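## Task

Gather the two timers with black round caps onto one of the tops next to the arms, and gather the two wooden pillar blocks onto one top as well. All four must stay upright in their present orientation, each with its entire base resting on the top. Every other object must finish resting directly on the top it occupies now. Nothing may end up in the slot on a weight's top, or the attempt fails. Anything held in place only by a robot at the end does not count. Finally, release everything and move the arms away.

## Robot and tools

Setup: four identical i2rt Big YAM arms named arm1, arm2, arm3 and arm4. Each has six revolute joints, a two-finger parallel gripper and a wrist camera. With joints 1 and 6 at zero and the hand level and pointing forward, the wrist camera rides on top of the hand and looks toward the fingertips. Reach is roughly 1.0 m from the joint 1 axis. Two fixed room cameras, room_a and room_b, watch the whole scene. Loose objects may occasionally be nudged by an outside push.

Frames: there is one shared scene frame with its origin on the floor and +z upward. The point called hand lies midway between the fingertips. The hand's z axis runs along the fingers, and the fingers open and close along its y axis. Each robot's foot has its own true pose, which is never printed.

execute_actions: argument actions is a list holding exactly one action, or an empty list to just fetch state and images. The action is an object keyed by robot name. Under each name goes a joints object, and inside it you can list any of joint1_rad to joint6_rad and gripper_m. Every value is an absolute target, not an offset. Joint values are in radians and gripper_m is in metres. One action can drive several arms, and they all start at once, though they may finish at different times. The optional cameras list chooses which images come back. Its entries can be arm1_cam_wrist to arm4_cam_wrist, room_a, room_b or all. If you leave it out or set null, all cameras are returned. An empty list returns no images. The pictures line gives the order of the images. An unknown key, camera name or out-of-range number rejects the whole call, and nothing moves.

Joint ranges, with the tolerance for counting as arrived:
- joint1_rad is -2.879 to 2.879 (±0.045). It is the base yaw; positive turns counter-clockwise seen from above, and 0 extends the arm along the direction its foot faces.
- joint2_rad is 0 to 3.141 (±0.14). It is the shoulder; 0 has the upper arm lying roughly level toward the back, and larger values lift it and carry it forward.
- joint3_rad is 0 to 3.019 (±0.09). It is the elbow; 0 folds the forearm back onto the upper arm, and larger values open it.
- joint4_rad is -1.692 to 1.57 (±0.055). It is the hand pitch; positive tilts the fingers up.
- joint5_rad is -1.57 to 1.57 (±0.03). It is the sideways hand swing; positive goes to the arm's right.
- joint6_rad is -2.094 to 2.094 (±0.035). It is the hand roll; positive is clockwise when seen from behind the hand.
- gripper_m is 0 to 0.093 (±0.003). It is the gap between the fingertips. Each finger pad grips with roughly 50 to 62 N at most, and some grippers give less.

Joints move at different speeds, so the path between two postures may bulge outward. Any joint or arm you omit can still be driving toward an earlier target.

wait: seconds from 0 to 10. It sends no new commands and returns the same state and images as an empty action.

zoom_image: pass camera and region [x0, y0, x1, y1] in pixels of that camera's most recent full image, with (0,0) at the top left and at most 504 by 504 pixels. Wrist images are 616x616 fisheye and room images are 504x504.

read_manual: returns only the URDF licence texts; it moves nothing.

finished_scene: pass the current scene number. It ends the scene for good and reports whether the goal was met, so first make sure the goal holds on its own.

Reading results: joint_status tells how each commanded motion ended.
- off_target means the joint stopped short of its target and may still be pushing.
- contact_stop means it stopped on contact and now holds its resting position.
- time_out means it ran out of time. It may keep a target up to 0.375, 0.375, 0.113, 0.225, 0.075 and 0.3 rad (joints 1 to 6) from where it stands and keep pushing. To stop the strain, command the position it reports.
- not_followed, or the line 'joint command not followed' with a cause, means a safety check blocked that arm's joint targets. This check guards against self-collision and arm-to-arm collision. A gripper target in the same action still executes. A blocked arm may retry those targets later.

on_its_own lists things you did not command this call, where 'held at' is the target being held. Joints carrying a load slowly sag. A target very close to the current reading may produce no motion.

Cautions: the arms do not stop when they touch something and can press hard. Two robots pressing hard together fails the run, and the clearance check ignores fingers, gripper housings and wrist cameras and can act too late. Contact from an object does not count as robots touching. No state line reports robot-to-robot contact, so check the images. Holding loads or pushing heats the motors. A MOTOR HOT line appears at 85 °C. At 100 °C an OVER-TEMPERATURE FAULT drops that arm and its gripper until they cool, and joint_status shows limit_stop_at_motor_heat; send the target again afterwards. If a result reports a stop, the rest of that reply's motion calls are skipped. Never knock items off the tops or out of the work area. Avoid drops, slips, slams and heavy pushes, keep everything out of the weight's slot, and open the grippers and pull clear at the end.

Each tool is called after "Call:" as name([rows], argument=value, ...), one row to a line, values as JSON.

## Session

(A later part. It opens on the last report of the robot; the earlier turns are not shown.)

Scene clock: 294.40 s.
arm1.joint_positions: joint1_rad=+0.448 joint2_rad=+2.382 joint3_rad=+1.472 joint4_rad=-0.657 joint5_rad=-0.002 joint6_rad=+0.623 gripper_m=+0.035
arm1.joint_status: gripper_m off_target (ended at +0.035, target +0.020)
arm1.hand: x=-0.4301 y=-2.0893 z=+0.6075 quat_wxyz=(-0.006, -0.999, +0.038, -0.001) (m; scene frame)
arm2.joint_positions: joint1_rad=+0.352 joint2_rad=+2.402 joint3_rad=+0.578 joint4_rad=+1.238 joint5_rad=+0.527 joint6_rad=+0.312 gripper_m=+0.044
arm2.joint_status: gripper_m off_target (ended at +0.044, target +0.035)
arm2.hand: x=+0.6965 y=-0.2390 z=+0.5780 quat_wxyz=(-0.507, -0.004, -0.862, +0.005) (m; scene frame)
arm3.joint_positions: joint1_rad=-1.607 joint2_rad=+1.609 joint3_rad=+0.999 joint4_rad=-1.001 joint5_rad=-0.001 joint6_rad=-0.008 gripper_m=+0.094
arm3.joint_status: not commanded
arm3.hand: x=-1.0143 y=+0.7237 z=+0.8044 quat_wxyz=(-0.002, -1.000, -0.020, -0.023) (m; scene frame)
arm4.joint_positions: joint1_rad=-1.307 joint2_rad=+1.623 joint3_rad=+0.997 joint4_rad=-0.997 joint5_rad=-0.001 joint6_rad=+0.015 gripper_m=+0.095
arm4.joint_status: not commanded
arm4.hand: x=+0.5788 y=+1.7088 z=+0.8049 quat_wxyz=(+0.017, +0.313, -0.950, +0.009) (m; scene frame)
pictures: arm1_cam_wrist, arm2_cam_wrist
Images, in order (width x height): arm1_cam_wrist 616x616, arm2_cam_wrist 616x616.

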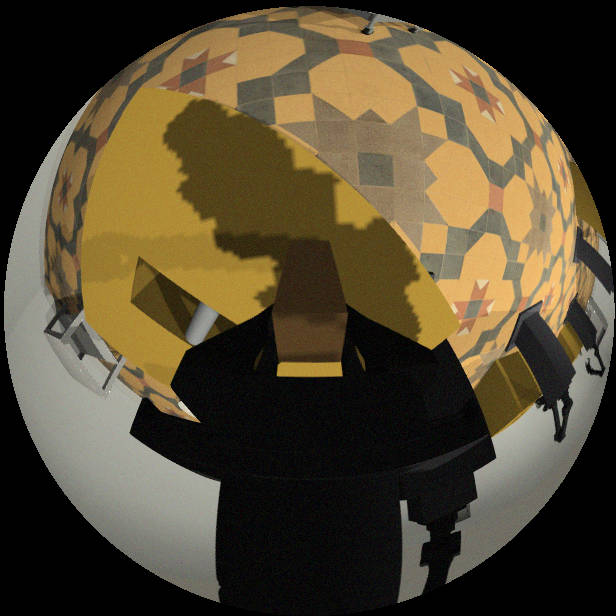

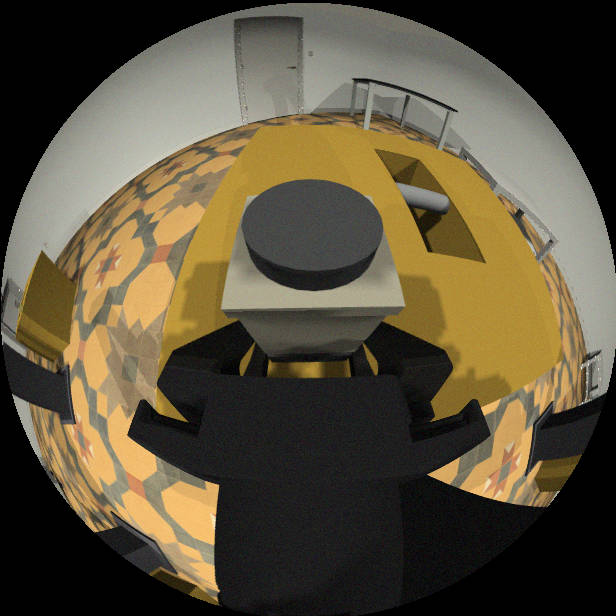

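Call:
execute_actions([
  {"arm1":{"joints":{"joint2_rad":2.1,"joint3_rad":1.46,"joint4_rad":-0.9,"gripper_m":0.02}},"arm2":{"joints":{"joint2_rad":1.9,"joint3_rad":0.46,"joint4_rad":0.88,"gripper_m":0.03}},"arm4":{"joints":{"joint1_rad":2.779,"joint2_rad":1.4,"joint4_rad":-0.5}}},
], cameras=["arm2_cam_wrist"])

Call:
execute_actions([
  {"arm1":{"joints":{"joint1_rad":-1.851,"joint2_rad":2.1,"joint3_rad":1.89,"joint4_rad":-1.27,"joint6_rad":0,"gripper_m":0.02}},"arm2":{"joints":{"joint1_rad":1.353,"joint2_rad":2.0,"joint3_rad":1.3,"joint4_rad":0.2,"joint5_rad":0,"joint6_rad":0,"gripper_m":0.03}},"arm4":{"joints":{"joint2_rad":2.194,"joint3_rad":1.53,"joint4_rad":0.39}}},
], cameras=[])

Call:
execute_actions([
  {"arm1":{"joints":{"joint2_rad":2.19,"gripper_m":0.02}},"arm2":{"joints":{"joint2_rad":2.524,"joint3_rad":2.25,"joint4_rad":-0.21,"gripper_m":0.03}}},
])

Scene clock: 345.17 s.
arm1.joint_positions: joint1_rad=+0.448 joint2_rad=+2.077 joint3_rad=+1.447 joint4_rad=-0.884 joint5_rad=-0.002 joint6_rad=+0.623 gripper_m=+0.035
arm1.joint_status: gripper_m off_target (ended at +0.035, target +0.020); the others done
arm1.hand: x=-0.4386 y=-2.0926 z=+0.7715 quat_wxyz=(-0.021, -0.999, +0.038, +0.021) (m; scene frame)
arm2.joint_positions: joint1_rad=+0.352 joint2_rad=+1.900 joint3_rad=+0.455 joint4_rad=+0.885 joint5_rad=+0.527 joint6_rad=+0.312 gripper_m=+0.044
arm2.joint_status: gripper_m off_target (ended at +0.044, target +0.030); the others done
arm2.hand: x=+0.7041 y=-0.2353 z=+0.7048 quat_wxyz=(-0.516, -0.007, -0.857, -0.001) (m; scene frame)
arm3.joint_positions: joint1_rad=-1.607 joint2_rad=+1.609 joint3_rad=+0.999 joint4_rad=-1.001 joint5_rad=-0.001 joint6_rad=-0.008 gripper_m=+0.094
arm3.joint_status: not commanded
arm3.hand: x=-1.0143 y=+0.7237 z=+0.8044 quat_wxyz=(-0.002, -1.000, -0.020, -0.023) (m; scene frame)
arm4.joint_positions: joint1_rad=+2.781 joint2_rad=+1.396 joint3_rad=+0.997 joint4_rad=-0.513 joint5_rad=-0.001 joint6_rad=+0.014 gripper_m=+0.095
arm4.joint_status: all done
arm4.hand: x=+0.2670 y=+0.9372 z=+0.9347 quat_wxyz=(+0.238, +0.667, +0.672, -0.218) (m; scene frame)
pictures: arm2_cam_wrist
Images, in order (width x height): arm2_cam_wrist 616x616.

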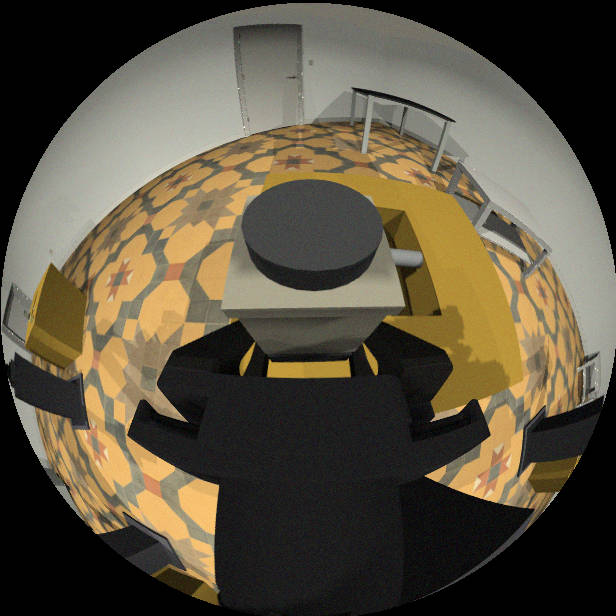

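Scene clock: 347.67 s.
arm1.joint_positions: joint1_rad=-1.848 joint2_rad=+2.098 joint3_rad=+1.876 joint4_rad=-1.254 joint5_rad=+0.001 joint6_rad=+0.007 gripper_m=+0.035
arm1.joint_status: gripper_m off_target (ended at +0.035, target +0.020); the others done
arm1.hand: x=+0.1814 y=-1.1301 z=+0.9018 quat_wxyz=(+0.035, -0.638, +0.769, +0.025) (m; scene frame)
arm2.joint_positions: joint1_rad=+1.355 joint2_rad=+2.005 joint3_rad=+1.265 joint4_rad=+0.204 joint5_rad=-0.001 joint6_rad=+0.012 gripper_m=+0.044
arm2.joint_status: gripper_m off_target (ended at +0.044, target +0.030); the others done
arm2.hand: x=+0.2699 y=+0.3237 z=+0.8042 quat_wxyz=(-0.342, +0.616, -0.611, -0.361) (m; scene frame)
arm3.joint_positions: joint1_rad=-1.607 joint2_rad=+1.609 joint3_rad=+0.999 joint4_rad=-1.001 joint5_rad=-0.001 joint6_rad=-0.008 gripper_m=+0.094
arm3.joint_status: not commanded
arm3.hand: x=-1.0143 y=+0.7237 z=+0.8044 quat_wxyz=(-0.002, -1.000, -0.020, -0.023) (m; scene frame)
arm4.joint_positions: joint1_rad=+2.781 joint2_rad=+2.222 joint3_rad=+1.491 joint4_rad=+0.370 joint5_rad=-0.001 joint6_rad=+0.014 gripper_m=+0.095
arm4.joint_status: all done
arm4.hand: x=+0.2767 y=+0.6433 z=+0.8101 quat_wxyz=(+0.414, +0.581, +0.583, -0.389) (m; scene frame)
pictures: none
No camera images: the call's "cameras" was empty. Leave "cameras" out to get every camera's image.

Scene clock: 349.50 s.
arm1.joint_positions: joint1_rad=-1.848 joint2_rad=+2.183 joint3_rad=+1.876 joint4_rad=-1.254 joint5_rad=+0.001 joint6_rad=+0.007 gripper_m=+0.035
arm1.joint_status: gripper_m off_target (ended at +0.035, target +0.020); the others done
arm1.hand: x=+0.1806 y=-1.1358 z=+0.8477 quat_wxyz=(+0.003, -0.639, +0.769, -0.002) (m; scene frame)
arm2.joint_positions: joint1_rad=+1.355 joint2_rad=+2.512 joint3_rad=+2.216 joint4_rad=-0.215 joint5_rad=-0.001 joint6_rad=+0.012 gripper_m=+0.044
arm2.joint_status: gripper_m off_target (ended at +0.044, target +0.030); the others done
arm2.hand: x=+0.2648 y=+0.5353 z=+0.8103 quat_wxyz=(-0.349, +0.612, -0.607, -0.369) (m; scene frame)
arm3.joint_positions: joint1_rad=-1.607 joint2_rad=+1.609 joint3_rad=+0.999 joint4_rad=-1.001 joint5_rad=-0.001 joint6_rad=-0.008 gripper_m=+0.094
arm3.joint_status: not commanded
arm3.hand: x=-1.0143 y=+0.7237 z=+0.8044 quat_wxyz=(-0.002, -1.000, -0.020, -0.023) (m; scene frame)
arm4.joint_positions: joint1_rad=+2.781 joint2_rad=+2.222 joint3_rad=+1.491 joint4_rad=+0.370 joint5_rad=-0.001 joint6_rad=+0.014 gripper_m=+0.095
arm4.joint_status: not commanded
arm4.hand: x=+0.2767 y=+0.6433 z=+0.8101 quat_wxyz=(+0.414, +0.581, +0.583, -0.389) (m; scene frame)
pictures: arm1_cam_wrist, arm2_cam_wrist, arm3_cam_wrist, arm4_cam_wrist, room_a, room_b
Images, in order (width x height): arm1_cam_wrist 616x616, arm2_cam_wrist 616x616, arm3_cam_wrist 616x616, arm4_cam_wrist 616x616, room_a 504x504, room_b 504x504.

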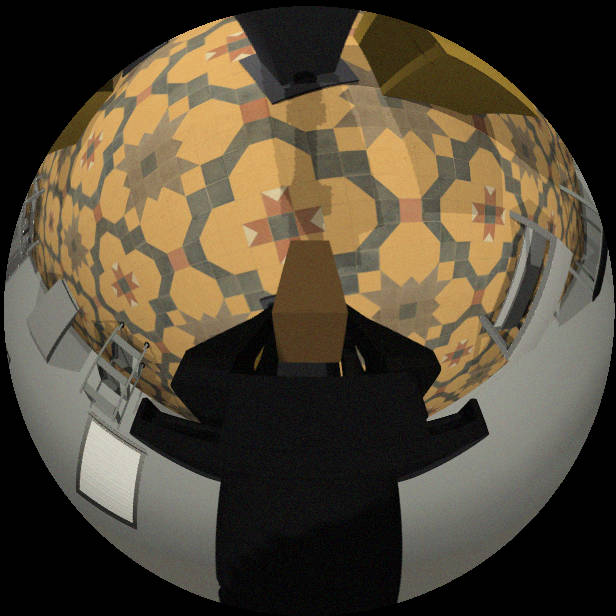

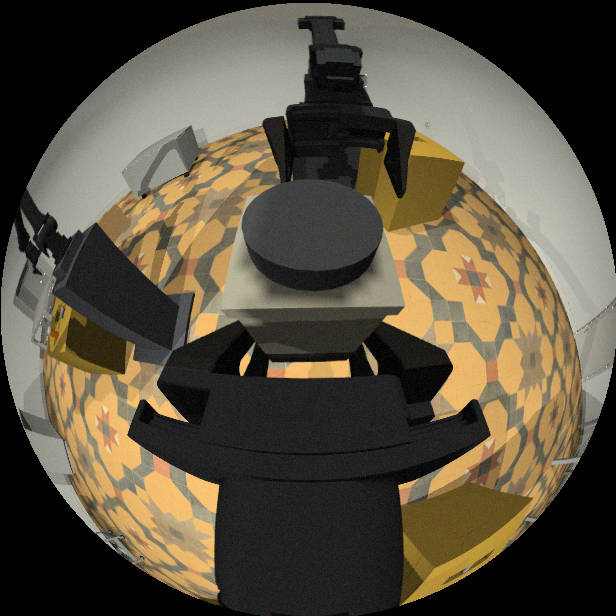

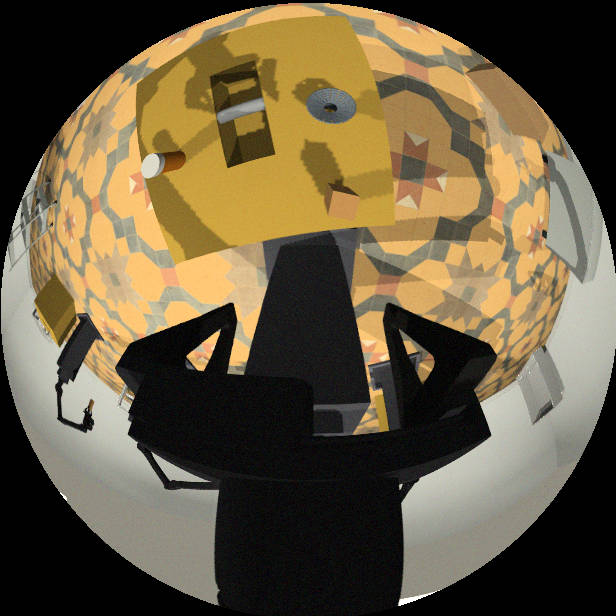

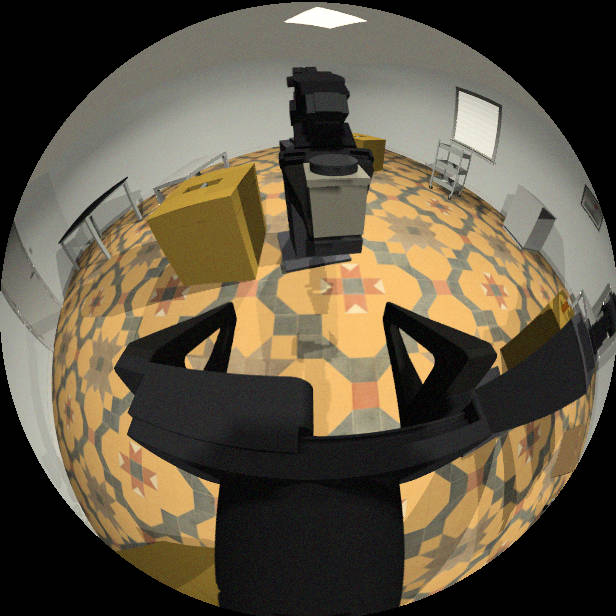

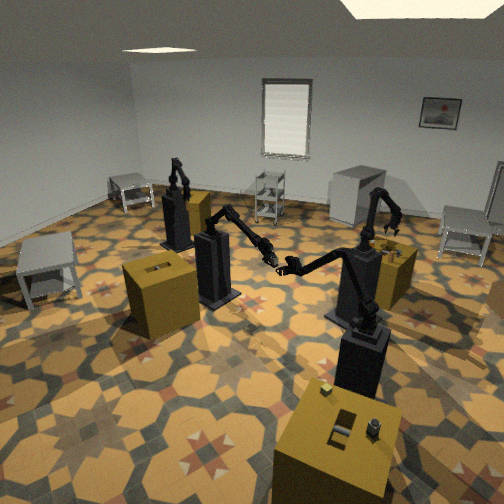

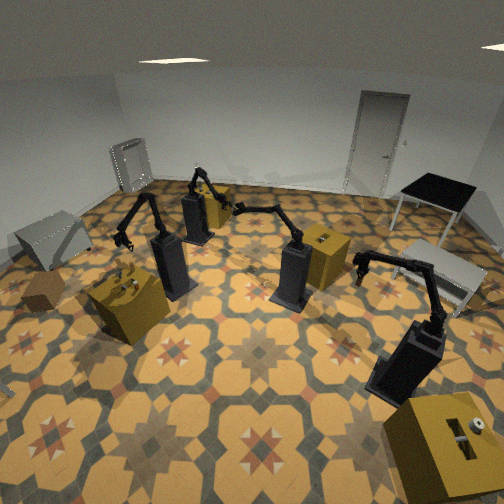

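Call:
zoom_image(camera="arm4_cam_wrist", region=[250, 60, 430, 320])

Region (250, 60, 430, 320) of arm4_cam_wrist's 616x616 image, scaled by 1.938, with more detail than that image has; it fills the left 349 columns of this view, and the rest is white.

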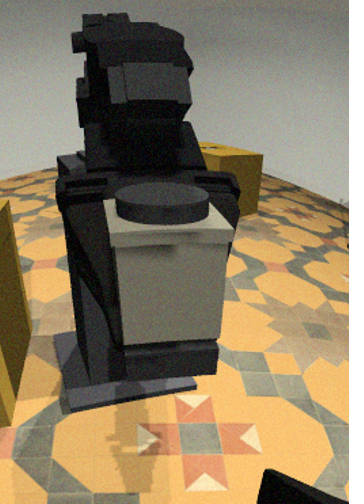

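Call:
execute_actions([
  {"arm4":{"joints":{"joint1_rad":2.755,"joint3_rad":1.632,"joint4_rad":0.33}},"arm3":{"joints":{"joint2_rad":1.3,"joint1_rad":0.6}}},
], cameras=["arm4_cam_wrist"])

Scene clock: 384.97 s.
arm1.joint_positions: joint1_rad=-1.848 joint2_rad=+2.183 joint3_rad=+1.876 joint4_rad=-1.254 joint5_rad=+0.001 joint6_rad=+0.007 gripper_m=+0.035
arm1.joint_status: not commanded
arm1.hand: x=+0.1806 y=-1.1358 z=+0.8477 quat_wxyz=(+0.003, -0.639, +0.769, -0.002) (m; scene frame)
arm2.joint_positions: joint1_rad=+1.355 joint2_rad=+2.512 joint3_rad=+2.216 joint4_rad=-0.215 joint5_rad=-0.001 joint6_rad=+0.012 gripper_m=+0.044
arm2.joint_status: not commanded
arm2.hand: x=+0.2648 y=+0.5353 z=+0.8103 quat_wxyz=(-0.349, +0.612, -0.607, -0.369) (m; scene frame)
arm3.joint_positions: joint1_rad=+0.596 joint2_rad=+1.304 joint3_rad=+0.999 joint4_rad=-0.997 joint5_rad=-0.001 joint6_rad=-0.008 gripper_m=+0.094
arm3.joint_status: all done
arm3.hand: x=-0.3512 y=+0.4079 z=+0.9291 quat_wxyz=(-0.123, -0.431, -0.892, +0.059) (m; scene frame)
arm4.joint_positions: joint1_rad=+2.763 joint2_rad=+2.212 joint3_rad=+1.594 joint4_rad=+0.338 joint5_rad=-0.001 joint6_rad=+0.014 gripper_m=+0.095
arm4.joint_status: all done
arm4.hand: x=+0.2611 y=+0.6123 z=+0.8646 quat_wxyz=(+0.433, +0.570, +0.561, -0.415) (m; scene frame)
pictures: arm4_cam_wrist
Images, in order (width x height): arm4_cam_wrist 616x616.

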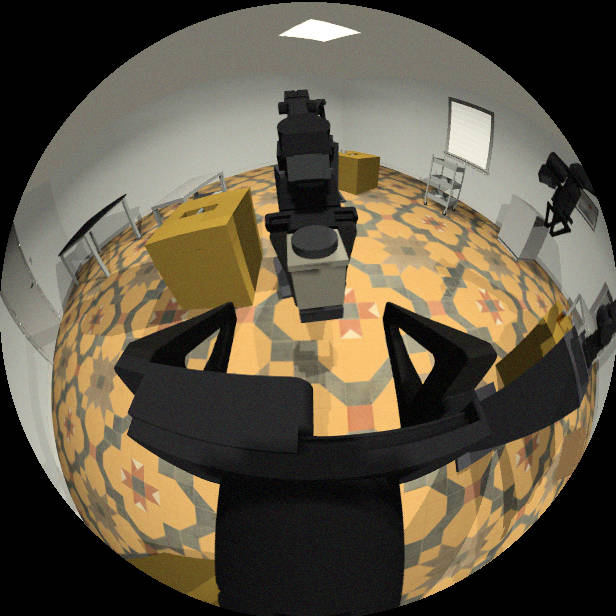

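Call:
execute_actions([
  {"arm4":{"joints":{"joint1_rad":2.748,"joint2_rad":2.405,"joint3_rad":2.007,"joint4_rad":0.145}}},
], cameras=["arm4_cam_wrist","arm2_cam_wrist"])

Scene clock: 395.83 s.
arm1.joint_positions: joint1_rad=-1.848 joint2_rad=+2.183 joint3_rad=+1.876 joint4_rad=-1.254 joint5_rad=+0.001 joint6_rad=+0.007 gripper_m=+0.035
arm1.joint_status: not commanded
arm1.hand: x=+0.1806 y=-1.1358 z=+0.8477 quat_wxyz=(+0.003, -0.639, +0.769, -0.002) (m; scene frame)
arm2.joint_positions: joint1_rad=+1.355 joint2_rad=+2.512 joint3_rad=+2.216 joint4_rad=-0.215 joint5_rad=-0.001 joint6_rad=+0.012 gripper_m=+0.044
arm2.joint_status: not commanded
arm2.hand: x=+0.2648 y=+0.5353 z=+0.8103 quat_wxyz=(-0.349, +0.612, -0.607, -0.369) (m; scene frame)
arm3.joint_positions: joint1_rad=+0.596 joint2_rad=+1.304 joint3_rad=+0.999 joint4_rad=-0.997 joint5_rad=-0.001 joint6_rad=-0.008 gripper_m=+0.094
arm3.joint_status: not commanded
arm3.hand: x=-0.3512 y=+0.4079 z=+0.9291 quat_wxyz=(-0.123, -0.431, -0.892, +0.059) (m; scene frame)
arm4.joint_positions: joint1_rad=+2.761 joint2_rad=+2.419 joint3_rad=+1.962 joint4_rad=+0.150 joint5_rad=-0.001 joint6_rad=+0.014 gripper_m=+0.095
arm4.joint_status: all done
arm4.hand: x=+0.2599 y=+0.5348 z=+0.8477 quat_wxyz=(+0.425, +0.577, +0.566, -0.408) (m; scene frame)
pictures: arm2_cam_wrist, arm4_cam_wrist
Images, in order (width x height): arm2_cam_wrist 616x616, arm4_cam_wrist 616x616.

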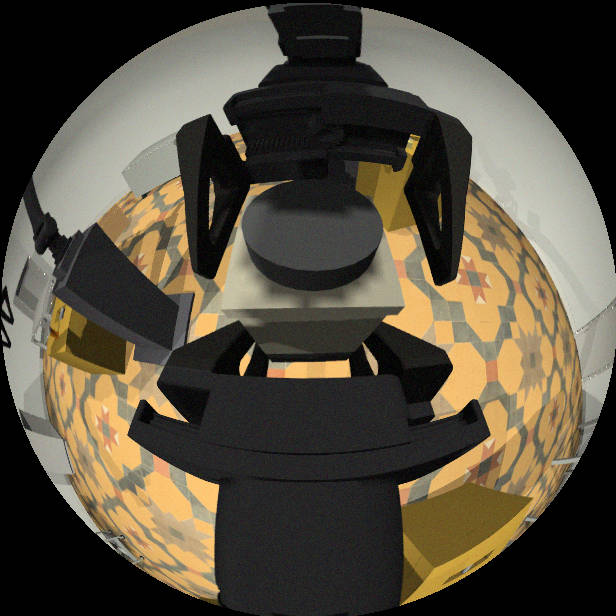

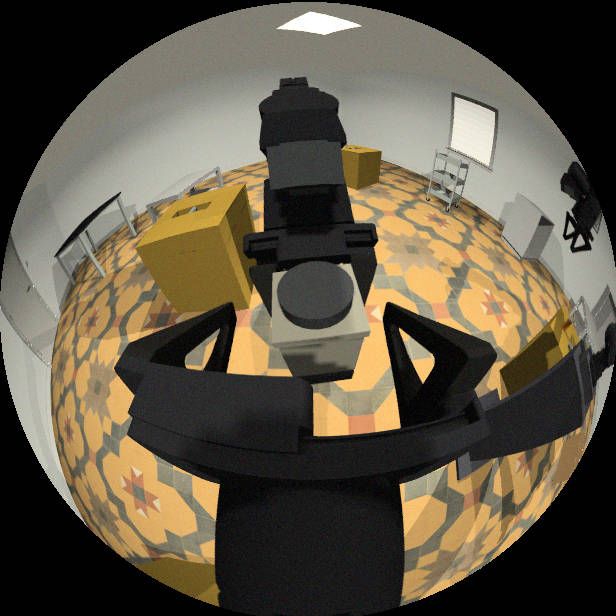

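Call:
execute_actions([
  {"arm4":{"joints":{"joint1_rad":2.738,"gripper_m":0.07}}},
], cameras=["arm4_cam_wrist","arm2_cam_wrist"])

Scene clock: 402.47 s.
arm1.joint_positions: joint1_rad=-1.848 joint2_rad=+2.183 joint3_rad=+1.876 joint4_rad=-1.254 joint5_rad=+0.001 joint6_rad=+0.007 gripper_m=+0.035
arm1.joint_status: not commanded
arm1.hand: x=+0.1806 y=-1.1358 z=+0.8477 quat_wxyz=(+0.003, -0.639, +0.769, -0.002) (m; scene frame)
arm2.joint_positions: joint1_rad=+1.355 joint2_rad=+2.512 joint3_rad=+2.216 joint4_rad=-0.215 joint5_rad=-0.001 joint6_rad=+0.012 gripper_m=+0.044
arm2.joint_status: not commanded
arm2.hand: x=+0.2648 y=+0.5353 z=+0.8103 quat_wxyz=(-0.349, +0.612, -0.607, -0.369) (m; scene frame)
arm3.joint_positions: joint1_rad=+0.596 joint2_rad=+1.304 joint3_rad=+0.999 joint4_rad=-0.997 joint5_rad=-0.001 joint6_rad=-0.008 gripper_m=+0.094
arm3.joint_status: not commanded
arm3.hand: x=-0.3512 y=+0.4079 z=+0.9291 quat_wxyz=(-0.123, -0.431, -0.892, +0.059) (m; scene frame)
arm4.joint_positions: joint1_rad=+2.747 joint2_rad=+2.419 joint3_rad=+1.962 joint4_rad=+0.150 joint5_rad=-0.001 joint6_rad=+0.014 gripper_m=+0.070
arm4.joint_status: all done
arm4.hand: x=+0.2471 y=+0.5348 z=+0.8475 quat_wxyz=(+0.422, +0.581, +0.562, -0.411) (m; scene frame)
pictures: arm2_cam_wrist, arm4_cam_wrist
Images, in order (width x height): arm2_cam_wrist 616x616, arm4_cam_wrist 616x616.

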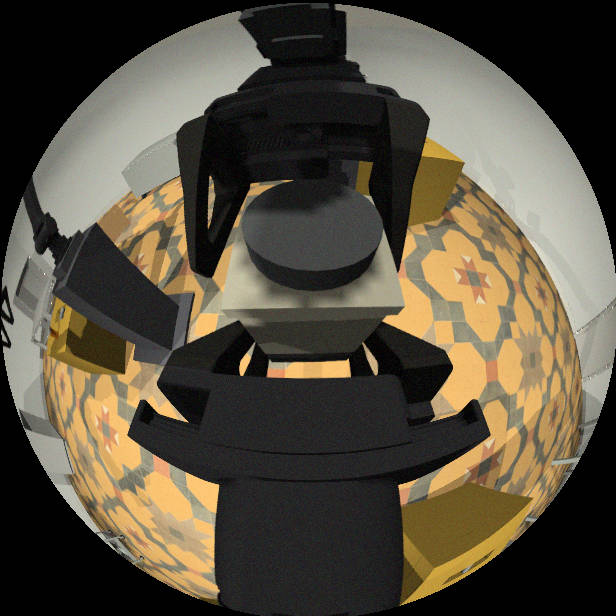

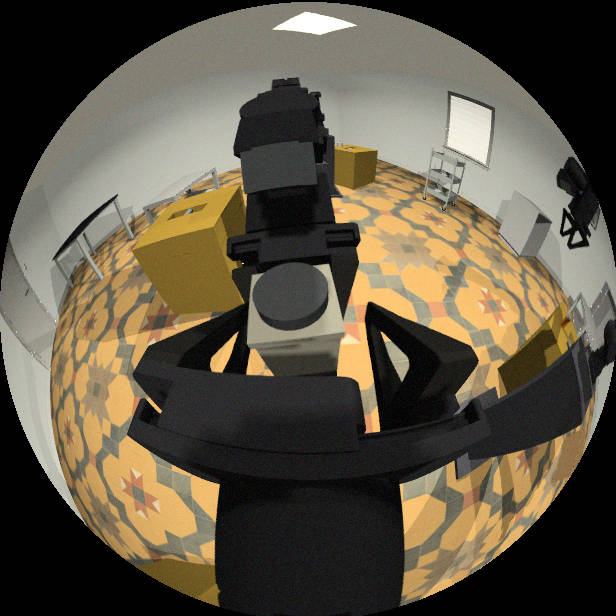

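Call:
execute_actions([
  {"arm4":{"joints":{"joint5_rad":-0.047}}},
], cameras=[])

Call:
execute_actions([
  {"arm4":{"joints":{"gripper_m":0.035}}},
], cameras=["arm4_cam_wrist","arm2_cam_wrist"])

Scene clock: 419.00 s.
arm1.joint_positions: joint1_rad=-1.848 joint2_rad=+2.183 joint3_rad=+1.876 joint4_rad=-1.254 joint5_rad=+0.001 joint6_rad=+0.007 gripper_m=+0.035
arm1.joint_status: not commanded
arm1.hand: x=+0.1806 y=-1.1358 z=+0.8477 quat_wxyz=(+0.003, -0.639, +0.769, -0.002) (m; scene frame)
arm2.joint_positions: joint1_rad=+1.355 joint2_rad=+2.512 joint3_rad=+2.216 joint4_rad=-0.215 joint5_rad=-0.001 joint6_rad=+0.012 gripper_m=+0.044
arm2.joint_status: not commanded
arm2.hand: x=+0.2648 y=+0.5353 z=+0.8103 quat_wxyz=(-0.349, +0.612, -0.607, -0.369) (m; scene frame)
arm3.joint_positions: joint1_rad=+0.596 joint2_rad=+1.304 joint3_rad=+0.999 joint4_rad=-0.997 joint5_rad=-0.001 joint6_rad=-0.008 gripper_m=+0.094
arm3.joint_status: not commanded
arm3.hand: x=-0.3512 y=+0.4079 z=+0.9291 quat_wxyz=(-0.123, -0.431, -0.892, +0.059) (m; scene frame)
arm4.joint_positions: joint1_rad=+2.747 joint2_rad=+2.419 joint3_rad=+1.962 joint4_rad=+0.150 joint5_rad=-0.043 joint6_rad=+0.014 gripper_m=+0.070
arm4.joint_status: all done
arm4.hand: x=+0.2545 y=+0.5349 z=+0.8477 quat_wxyz=(+0.434, +0.572, +0.571, -0.399) (m; scene frame)
pictures: none
No camera images: the call's "cameras" was empty. Leave "cameras" out to get every camera's image.

Scene clock: 419.53 s.
arm1.joint_positions: joint1_rad=-1.848 joint2_rad=+2.183 joint3_rad=+1.876 joint4_rad=-1.254 joint5_rad=+0.001 joint6_rad=+0.007 gripper_m=+0.035
arm1.joint_status: not commanded
arm1.hand: x=+0.1806 y=-1.1358 z=+0.8477 quat_wxyz=(+0.003, -0.639, +0.769, -0.002) (m; scene frame)
arm2.joint_positions: joint1_rad=+1.355 joint2_rad=+2.512 joint3_rad=+2.216 joint4_rad=-0.215 joint5_rad=+0.001 joint6_rad=+0.008 gripper_m=+0.044
arm2.joint_status: not commanded
arm2.hand: x=+0.2652 y=+0.5353 z=+0.8103 quat_wxyz=(-0.351, +0.612, -0.606, -0.367) (m; scene frame)
arm3.joint_positions: joint1_rad=+0.596 joint2_rad=+1.304 joint3_rad=+0.999 joint4_rad=-0.997 joint5_rad=-0.001 joint6_rad=-0.008 gripper_m=+0.094
arm3.joint_status: not commanded
arm3.hand: x=-0.3512 y=+0.4079 z=+0.9291 quat_wxyz=(-0.123, -0.431, -0.892, +0.059) (m; scene frame)
arm4.joint_positions: joint1_rad=+2.747 joint2_rad=+2.419 joint3_rad=+1.962 joint4_rad=+0.150 joint5_rad=-0.047 joint6_rad=+0.009 gripper_m=+0.047
arm4.joint_status: gripper_m off_target (ended at +0.047, target +0.035)
arm4.hand: x=+0.2550 y=+0.5349 z=+0.8477 quat_wxyz=(+0.434, +0.569, +0.573, -0.399) (m; scene frame)
pictures: arm2_cam_wrist, arm4_cam_wrist
Images, in order (width x height): arm2_cam_wrist 616x616, arm4_cam_wrist 616x616.

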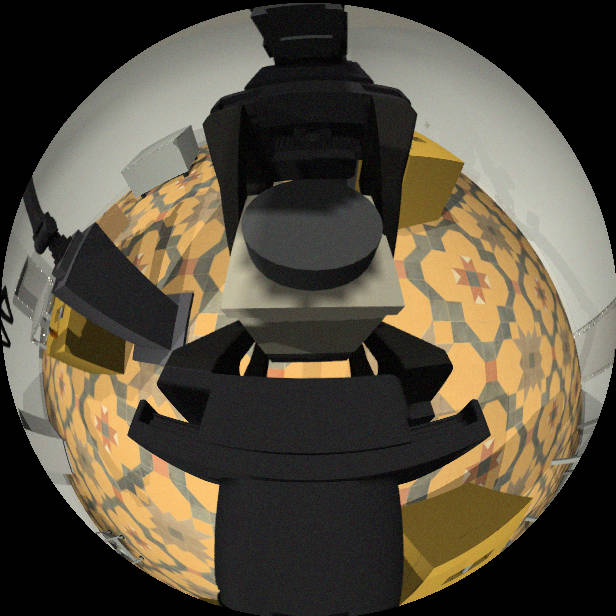

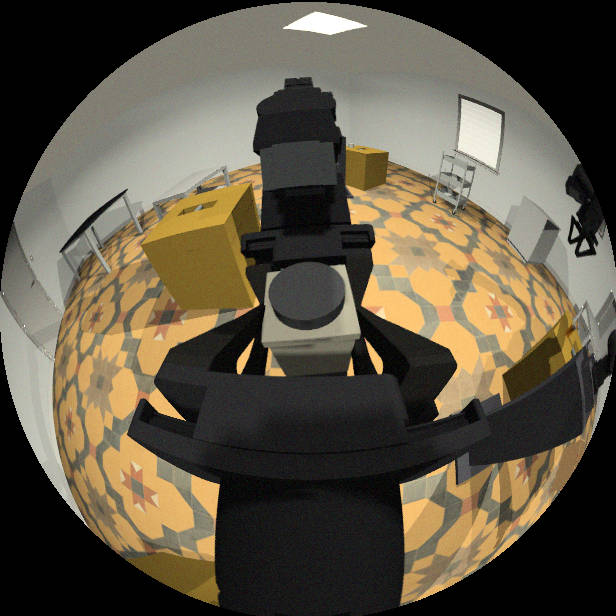

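Call:
execute_actions([
  {"arm2":{"joints":{"gripper_m":0.093}},"arm4":{"joints":{"gripper_m":0.035}}},
], cameras=[])

Call:
execute_actions([
  {"arm2":{"joints":{"joint2_rad":2.3,"joint3_rad":1.75,"joint4_rad":0.0}}},
], cameras=["arm4_cam_wrist"])

Call:
execute_actions([
  {"arm2":{"joints":{"joint2_rad":1.9,"joint3_rad":0.82,"joint4_rad":1.2}},"arm4":{"joints":{"joint2_rad":1.5,"joint3_rad":0.93,"joint4_rad":0.3,"gripper_m":0.035}}},
], cameras=[])

Call:
execute_actions([
  {"arm2":{"joints":{"joint1_rad":-1.966}},"arm4":{"joints":{"joint1_rad":-1.666,"gripper_m":0.035}}},
], cameras=[])

Call:
execute_actions([
  {"arm2":{"joints":{"joint2_rad":2.12,"joint3_rad":0.825,"joint4_rad":1.33}},"arm4":{"joints":{"joint2_rad":2.23,"joint3_rad":0.95,"joint4_rad":1.03,"gripper_m":0.035}}},
])

Scene clock: 468.37 s.
arm1.joint_positions: joint1_rad=-1.848 joint2_rad=+2.183 joint3_rad=+1.876 joint4_rad=-1.254 joint5_rad=+0.001 joint6_rad=+0.007 gripper_m=+0.035
arm1.joint_status: not commanded
arm1.hand: x=+0.1806 y=-1.1358 z=+0.8477 quat_wxyz=(+0.003, -0.639, +0.769, -0.002) (m; scene frame)
arm2.joint_positions: joint1_rad=+1.355 joint2_rad=+2.512 joint3_rad=+2.216 joint4_rad=-0.215 joint5_rad=+0.001 joint6_rad=+0.008 gripper_m=+0.093
arm2.joint_status: all done
arm2.hand: x=+0.2652 y=+0.5353 z=+0.8103 quat_wxyz=(-0.351, +0.612, -0.606, -0.367) (m; scene frame)
arm3.joint_positions: joint1_rad=+0.596 joint2_rad=+1.304 joint3_rad=+0.999 joint4_rad=-0.997 joint5_rad=-0.001 joint6_rad=-0.008 gripper_m=+0.094
arm3.joint_status: not commanded
arm3.hand: x=-0.3512 y=+0.4079 z=+0.9291 quat_wxyz=(-0.123, -0.431, -0.892, +0.059) (m; scene frame)
arm4.joint_positions: joint1_rad=+2.747 joint2_rad=+2.419 joint3_rad=+1.962 joint4_rad=+0.147 joint5_rad=-0.047 joint6_rad=+0.009 gripper_m=+0.047
arm4.joint_status: gripper_m off_target (ended at +0.047, target +0.035)
arm4.hand: x=+0.2547 y=+0.5351 z=+0.8470 quat_wxyz=(+0.433, +0.570, +0.573, -0.398) (m; scene frame)
pictures: none
No camera images: the call's "cameras" was empty. Leave "cameras" out to get every camera's image.

Scene clock: 469.83 s.
arm1.joint_positions: joint1_rad=-1.848 joint2_rad=+2.183 joint3_rad=+1.876 joint4_rad=-1.254 joint5_rad=+0.001 joint6_rad=+0.007 gripper_m=+0.035
arm1.joint_status: not commanded
arm1.hand: x=+0.1806 y=-1.1358 z=+0.8477 quat_wxyz=(+0.003, -0.639, +0.769, -0.002) (m; scene frame)
arm2.joint_positions: joint1_rad=+1.355 joint2_rad=+2.299 joint3_rad=+1.739 joint4_rad=-0.007 joint5_rad=+0.001 joint6_rad=+0.008 gripper_m=+0.093
arm2.joint_status: all done
arm2.hand: x=+0.2672 y=+0.4433 z=+0.7755 quat_wxyz=(-0.334, +0.622, -0.616, -0.350) (m; scene frame)
arm3.joint_positions: joint1_rad=+0.596 joint2_rad=+1.304 joint3_rad=+0.999 joint4_rad=-0.997 joint5_rad=-0.001 joint6_rad=-0.008 gripper_m=+0.094
arm3.joint_status: not commanded
arm3.hand: x=-0.3512 y=+0.4079 z=+0.9291 quat_wxyz=(-0.123, -0.431, -0.892, +0.059) (m; scene frame)
arm4.joint_positions: joint1_rad=+2.747 joint2_rad=+2.419 joint3_rad=+1.962 joint4_rad=+0.147 joint5_rad=-0.047 joint6_rad=+0.009 gripper_m=+0.047
arm4.joint_status: not commanded
arm4.hand: x=+0.2547 y=+0.5351 z=+0.8470 quat_wxyz=(+0.433, +0.570, +0.573, -0.398) (m; scene frame)
pictures: arm4_cam_wrist
Images, in order (width x height): arm4_cam_wrist 616x616.

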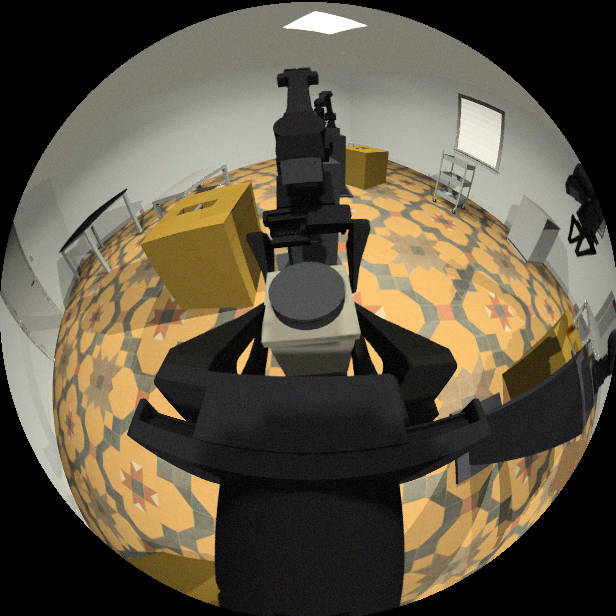

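Scene clock: 471.70 s.
arm1.joint_positions: joint1_rad=-1.848 joint2_rad=+2.183 joint3_rad=+1.876 joint4_rad=-1.254 joint5_rad=+0.001 joint6_rad=+0.007 gripper_m=+0.035
arm1.joint_status: not commanded
arm1.hand: x=+0.1806 y=-1.1358 z=+0.8477 quat_wxyz=(+0.003, -0.639, +0.769, -0.002) (m; scene frame)
arm2.joint_positions: joint1_rad=+1.355 joint2_rad=+1.906 joint3_rad=+0.809 joint4_rad=+1.183 joint5_rad=+0.001 joint6_rad=+0.008 gripper_m=+0.093
arm2.joint_status: all done
arm2.hand: x=+0.2737 y=+0.2172 z=+0.8887 quat_wxyz=(-0.512, +0.478, -0.476, -0.533) (m; scene frame)
arm3.joint_positions: joint1_rad=+0.596 joint2_rad=+1.304 joint3_rad=+0.999 joint4_rad=-0.997 joint5_rad=-0.001 joint6_rad=-0.008 gripper_m=+0.094
arm3.joint_status: not commanded
arm3.hand: x=-0.3512 y=+0.4079 z=+0.9291 quat_wxyz=(-0.123, -0.431, -0.892, +0.059) (m; scene frame)
arm4.joint_positions: joint1_rad=+2.747 joint2_rad=+1.515 joint3_rad=+0.903 joint4_rad=+0.289 joint5_rad=-0.047 joint6_rad=+0.009 gripper_m=+0.047
arm4.joint_status: gripper_m off_target (ended at +0.047, target +0.035); the others done
arm4.hand: x=+0.2554 y=+0.8481 z=+0.9764 quat_wxyz=(+0.430, +0.573, +0.576, -0.394) (m; scene frame)
pictures: none
No camera images: the call's "cameras" was empty. Leave "cameras" out to get every camera's image.

Scene clock: 474.93 s.
arm1.joint_positions: joint1_rad=-1.848 joint2_rad=+2.183 joint3_rad=+1.876 joint4_rad=-1.254 joint5_rad=+0.001 joint6_rad=+0.007 gripper_m=+0.035
arm1.joint_status: not commanded
arm1.hand: x=+0.1806 y=-1.1358 z=+0.8477 quat_wxyz=(+0.003, -0.639, +0.769, -0.002) (m; scene frame)
arm2.joint_positions: joint1_rad=-1.971 joint2_rad=+1.906 joint3_rad=+0.809 joint4_rad=+1.183 joint5_rad=+0.001 joint6_rad=+0.008 gripper_m=+0.093
arm2.joint_status: all done
arm2.hand: x=+0.1878 y=-1.0347 z=+0.8835 quat_wxyz=(-0.477, -0.515, -0.439, +0.561) (m; scene frame)
arm3.joint_positions: joint1_rad=+0.596 joint2_rad=+1.304 joint3_rad=+0.999 joint4_rad=-0.997 joint5_rad=-0.001 joint6_rad=-0.008 gripper_m=+0.094
arm3.joint_status: not commanded
arm3.hand: x=-0.3512 y=+0.4079 z=+0.9291 quat_wxyz=(-0.123, -0.431, -0.892, +0.059) (m; scene frame)
arm4.joint_positions: joint1_rad=-1.671 joint2_rad=+1.515 joint3_rad=+0.903 joint4_rad=+0.289 joint5_rad=-0.046 joint6_rad=+0.009 gripper_m=+0.048
arm4.joint_status: gripper_m off_target (ended at +0.048, target +0.035); the others done
arm4.hand: x=+0.8399 y=+1.6432 z=+0.9872 quat_wxyz=(-0.581, +0.126, -0.797, -0.104) (m; scene frame)
pictures: none
No camera images: the call's "cameras" was empty. Leave "cameras" out to get every camera's image.

Scene clock: 476.37 s.
arm1.joint_positions: joint1_rad=-1.848 joint2_rad=+2.183 joint3_rad=+1.876 joint4_rad=-1.254 joint5_rad=+0.001 joint6_rad=+0.007 gripper_m=+0.035
arm1.joint_status: not commanded
arm1.hand: x=+0.1806 y=-1.1358 z=+0.8477 quat_wxyz=(+0.003, -0.639, +0.769, -0.002) (m; scene frame)
arm2.joint_positions: joint1_rad=-1.971 joint2_rad=+2.129 joint3_rad=+0.810 joint4_rad=+1.314 joint5_rad=+0.001 joint6_rad=+0.008 gripper_m=+0.093
arm2.joint_status: all done
arm2.hand: x=+0.1882 y=-1.0254 z=+0.7810 quat_wxyz=(-0.456, -0.540, -0.461, +0.537) (m; scene frame)
arm3.joint_positions: joint1_rad=+0.596 joint2_rad=+1.304 joint3_rad=+0.999 joint4_rad=-0.997 joint5_rad=-0.001 joint6_rad=-0.008 gripper_m=+0.094
arm3.joint_status: not commanded
arm3.hand: x=-0.3512 y=+0.4079 z=+0.9291 quat_wxyz=(-0.123, -0.431, -0.892, +0.059) (m; scene frame)
arm4.joint_positions: joint1_rad=-1.671 joint2_rad=+2.252 joint3_rad=+0.922 joint4_rad=+1.001 joint5_rad=-0.046 joint6_rad=+0.009 gripper_m=+0.048
arm4.joint_status: gripper_m off_target (ended at +0.048, target +0.035); the others done
arm4.hand: x=+0.8657 y=+1.6503 z=+0.7047 quat_wxyz=(-0.579, +0.126, -0.799, -0.104) (m; scene frame)
pictures: arm1_cam_wrist, arm2_cam_wrist, arm3_cam_wrist, arm4_cam_wrist, room_a, room_b
Images, in order (width x height): arm1_cam_wrist 616x616, arm2_cam_wrist 616x616, arm3_cam_wrist 616x616, arm4_cam_wrist 616x616, room_a 504x504, room_b 504x504.

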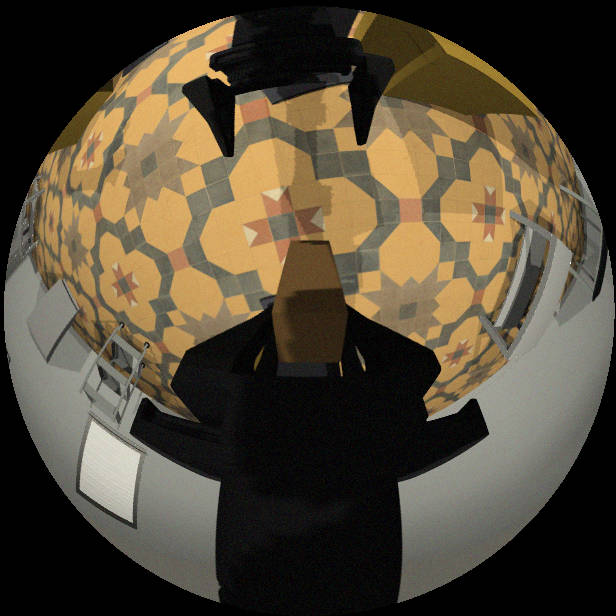

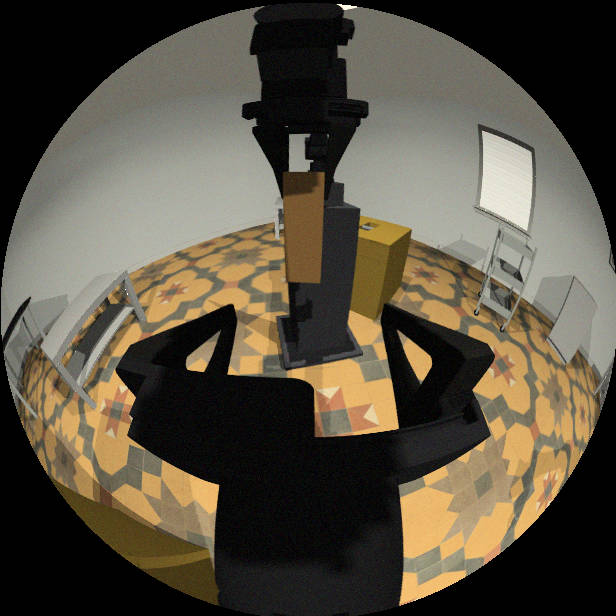

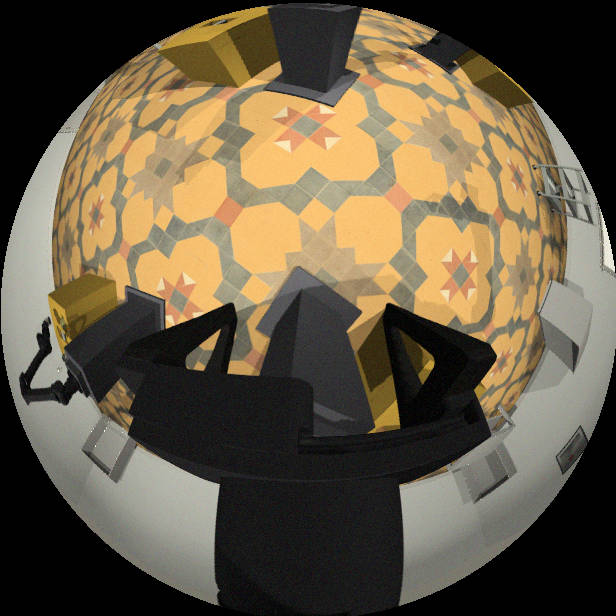

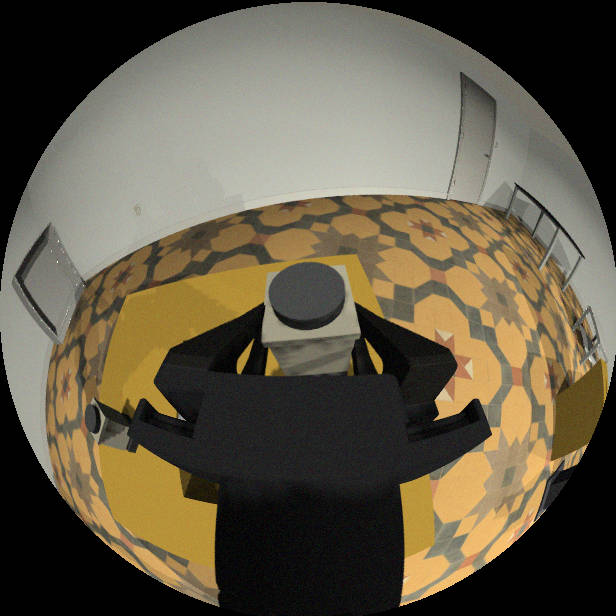

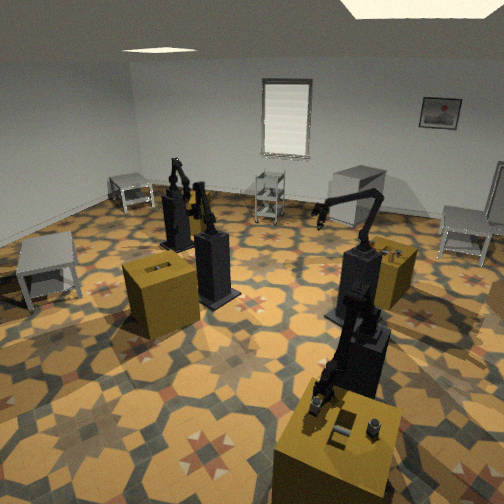

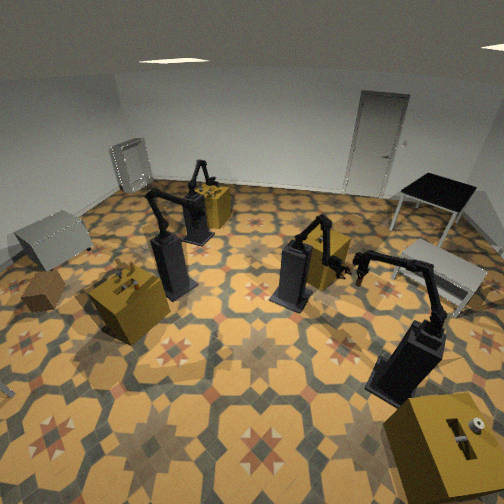

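Call:
zoom_image(camera="room_a", region=[270, 360, 420, 504])

Region (270, 360, 420, 504) of room_a's 504x504 image, scaled by 3.360, with more detail than that image has; it fills the top 484 rows of this view, and the rest is white.

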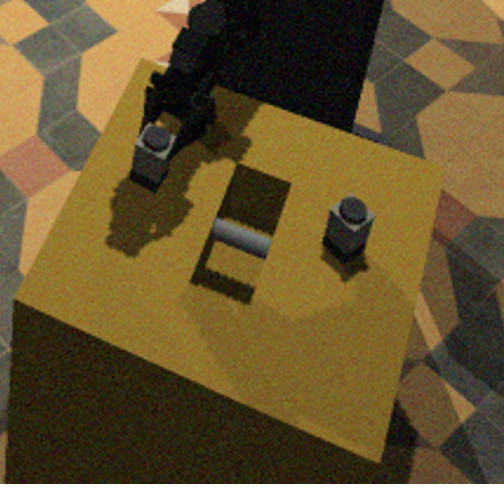

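Call:
execute_actions([
  {"arm2":{"joints":{"joint2_rad":2.232,"joint3_rad":1.185,"joint4_rad":1.08,"joint5_rad":-0.04}},"arm4":{"joints":{"joint2_rad":2.452,"joint3_rad":1.045,"joint4_rad":1.155,"gripper_m":0.035}}},
], cameras=["arm1_cam_wrist","arm2_cam_wrist","arm4_cam_wrist","room_a"])

Call:
zoom_image(camera="room_a", region=[280, 370, 360, 450])

Scene clock: 527.97 s.
arm1.joint_positions: joint1_rad=-1.848 joint2_rad=+2.183 joint3_rad=+1.876 joint4_rad=-1.254 joint5_rad=+0.001 joint6_rad=+0.007 gripper_m=+0.035
arm1.joint_status: not commanded
arm1.hand: x=+0.1806 y=-1.1358 z=+0.8477 quat_wxyz=(+0.003, -0.639, +0.769, -0.002) (m; scene frame)
arm2.joint_positions: joint1_rad=-1.971 joint2_rad=+2.231 joint3_rad=+1.168 joint4_rad=+1.089 joint5_rad=-0.037 joint6_rad=+0.008 gripper_m=+0.093
arm2.joint_status: all done
arm2.hand: x=+0.1762 y=-1.1432 z=+0.7968 quat_wxyz=(-0.473, -0.523, -0.464, +0.536) (m; scene frame)
arm3.joint_positions: joint1_rad=+0.596 joint2_rad=+1.304 joint3_rad=+0.999 joint4_rad=-0.997 joint5_rad=-0.001 joint6_rad=-0.008 gripper_m=+0.094
arm3.joint_status: not commanded
arm3.hand: x=-0.3512 y=+0.4079 z=+0.9291 quat_wxyz=(-0.123, -0.431, -0.892, +0.059) (m; scene frame)
arm4.joint_positions: joint1_rad=-1.671 joint2_rad=+2.478 joint3_rad=+1.032 joint4_rad=+1.131 joint5_rad=-0.046 joint6_rad=+0.009 gripper_m=+0.048
arm4.joint_status: gripper_m off_target (ended at +0.048, target +0.035); the others done
arm4.hand: x=+0.8729 y=+1.6523 z=+0.6279 quat_wxyz=(-0.584, +0.125, -0.795, -0.105) (m; scene frame)
pictures: arm1_cam_wrist, arm2_cam_wrist, arm4_cam_wrist, room_a
Images, in order (width x height): arm1_cam_wrist 616x616, arm2_cam_wrist 616x616, arm4_cam_wrist 616x616, room_a 504x504.

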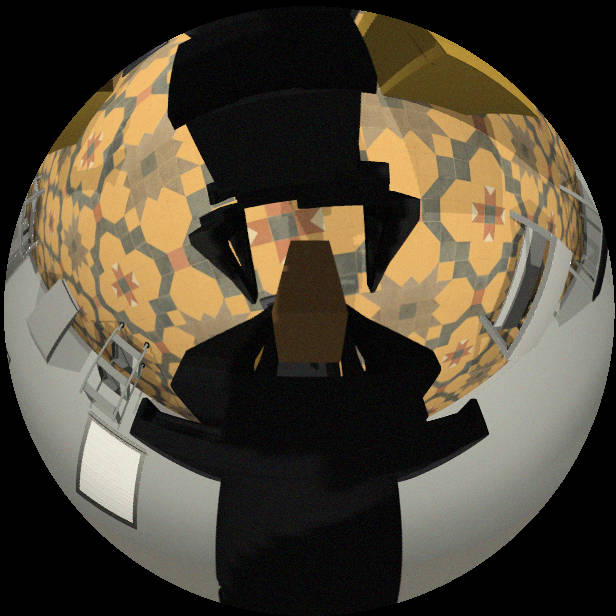

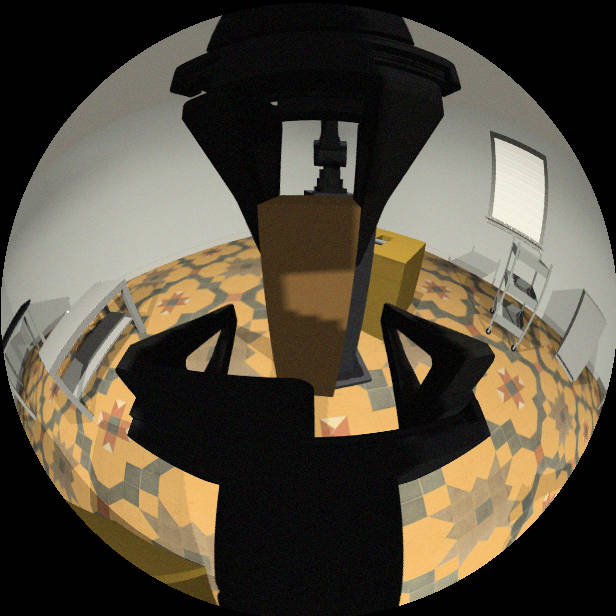

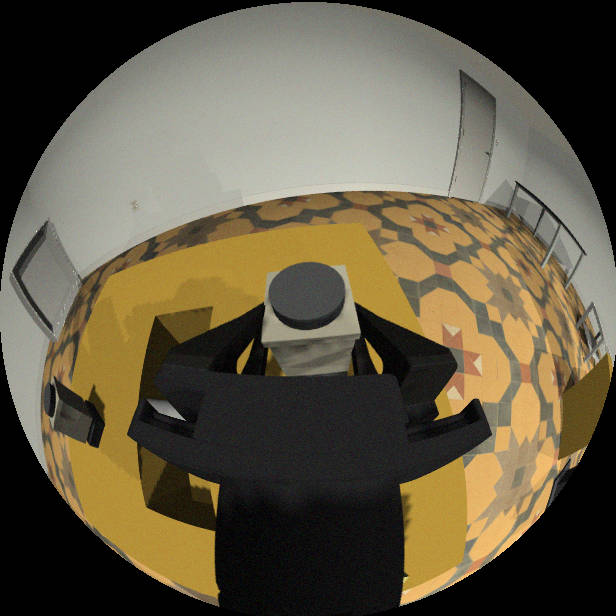

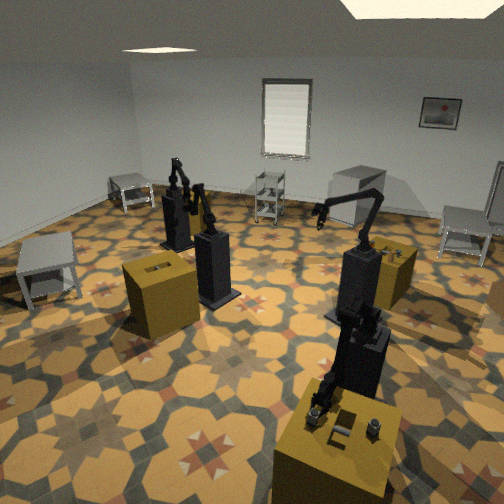

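Region (280, 370, 360, 450) of room_a's 504x504 image, scaled by 6.300, with more detail than that image has.

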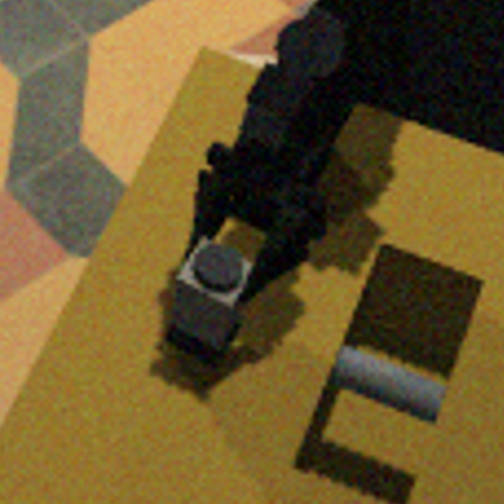

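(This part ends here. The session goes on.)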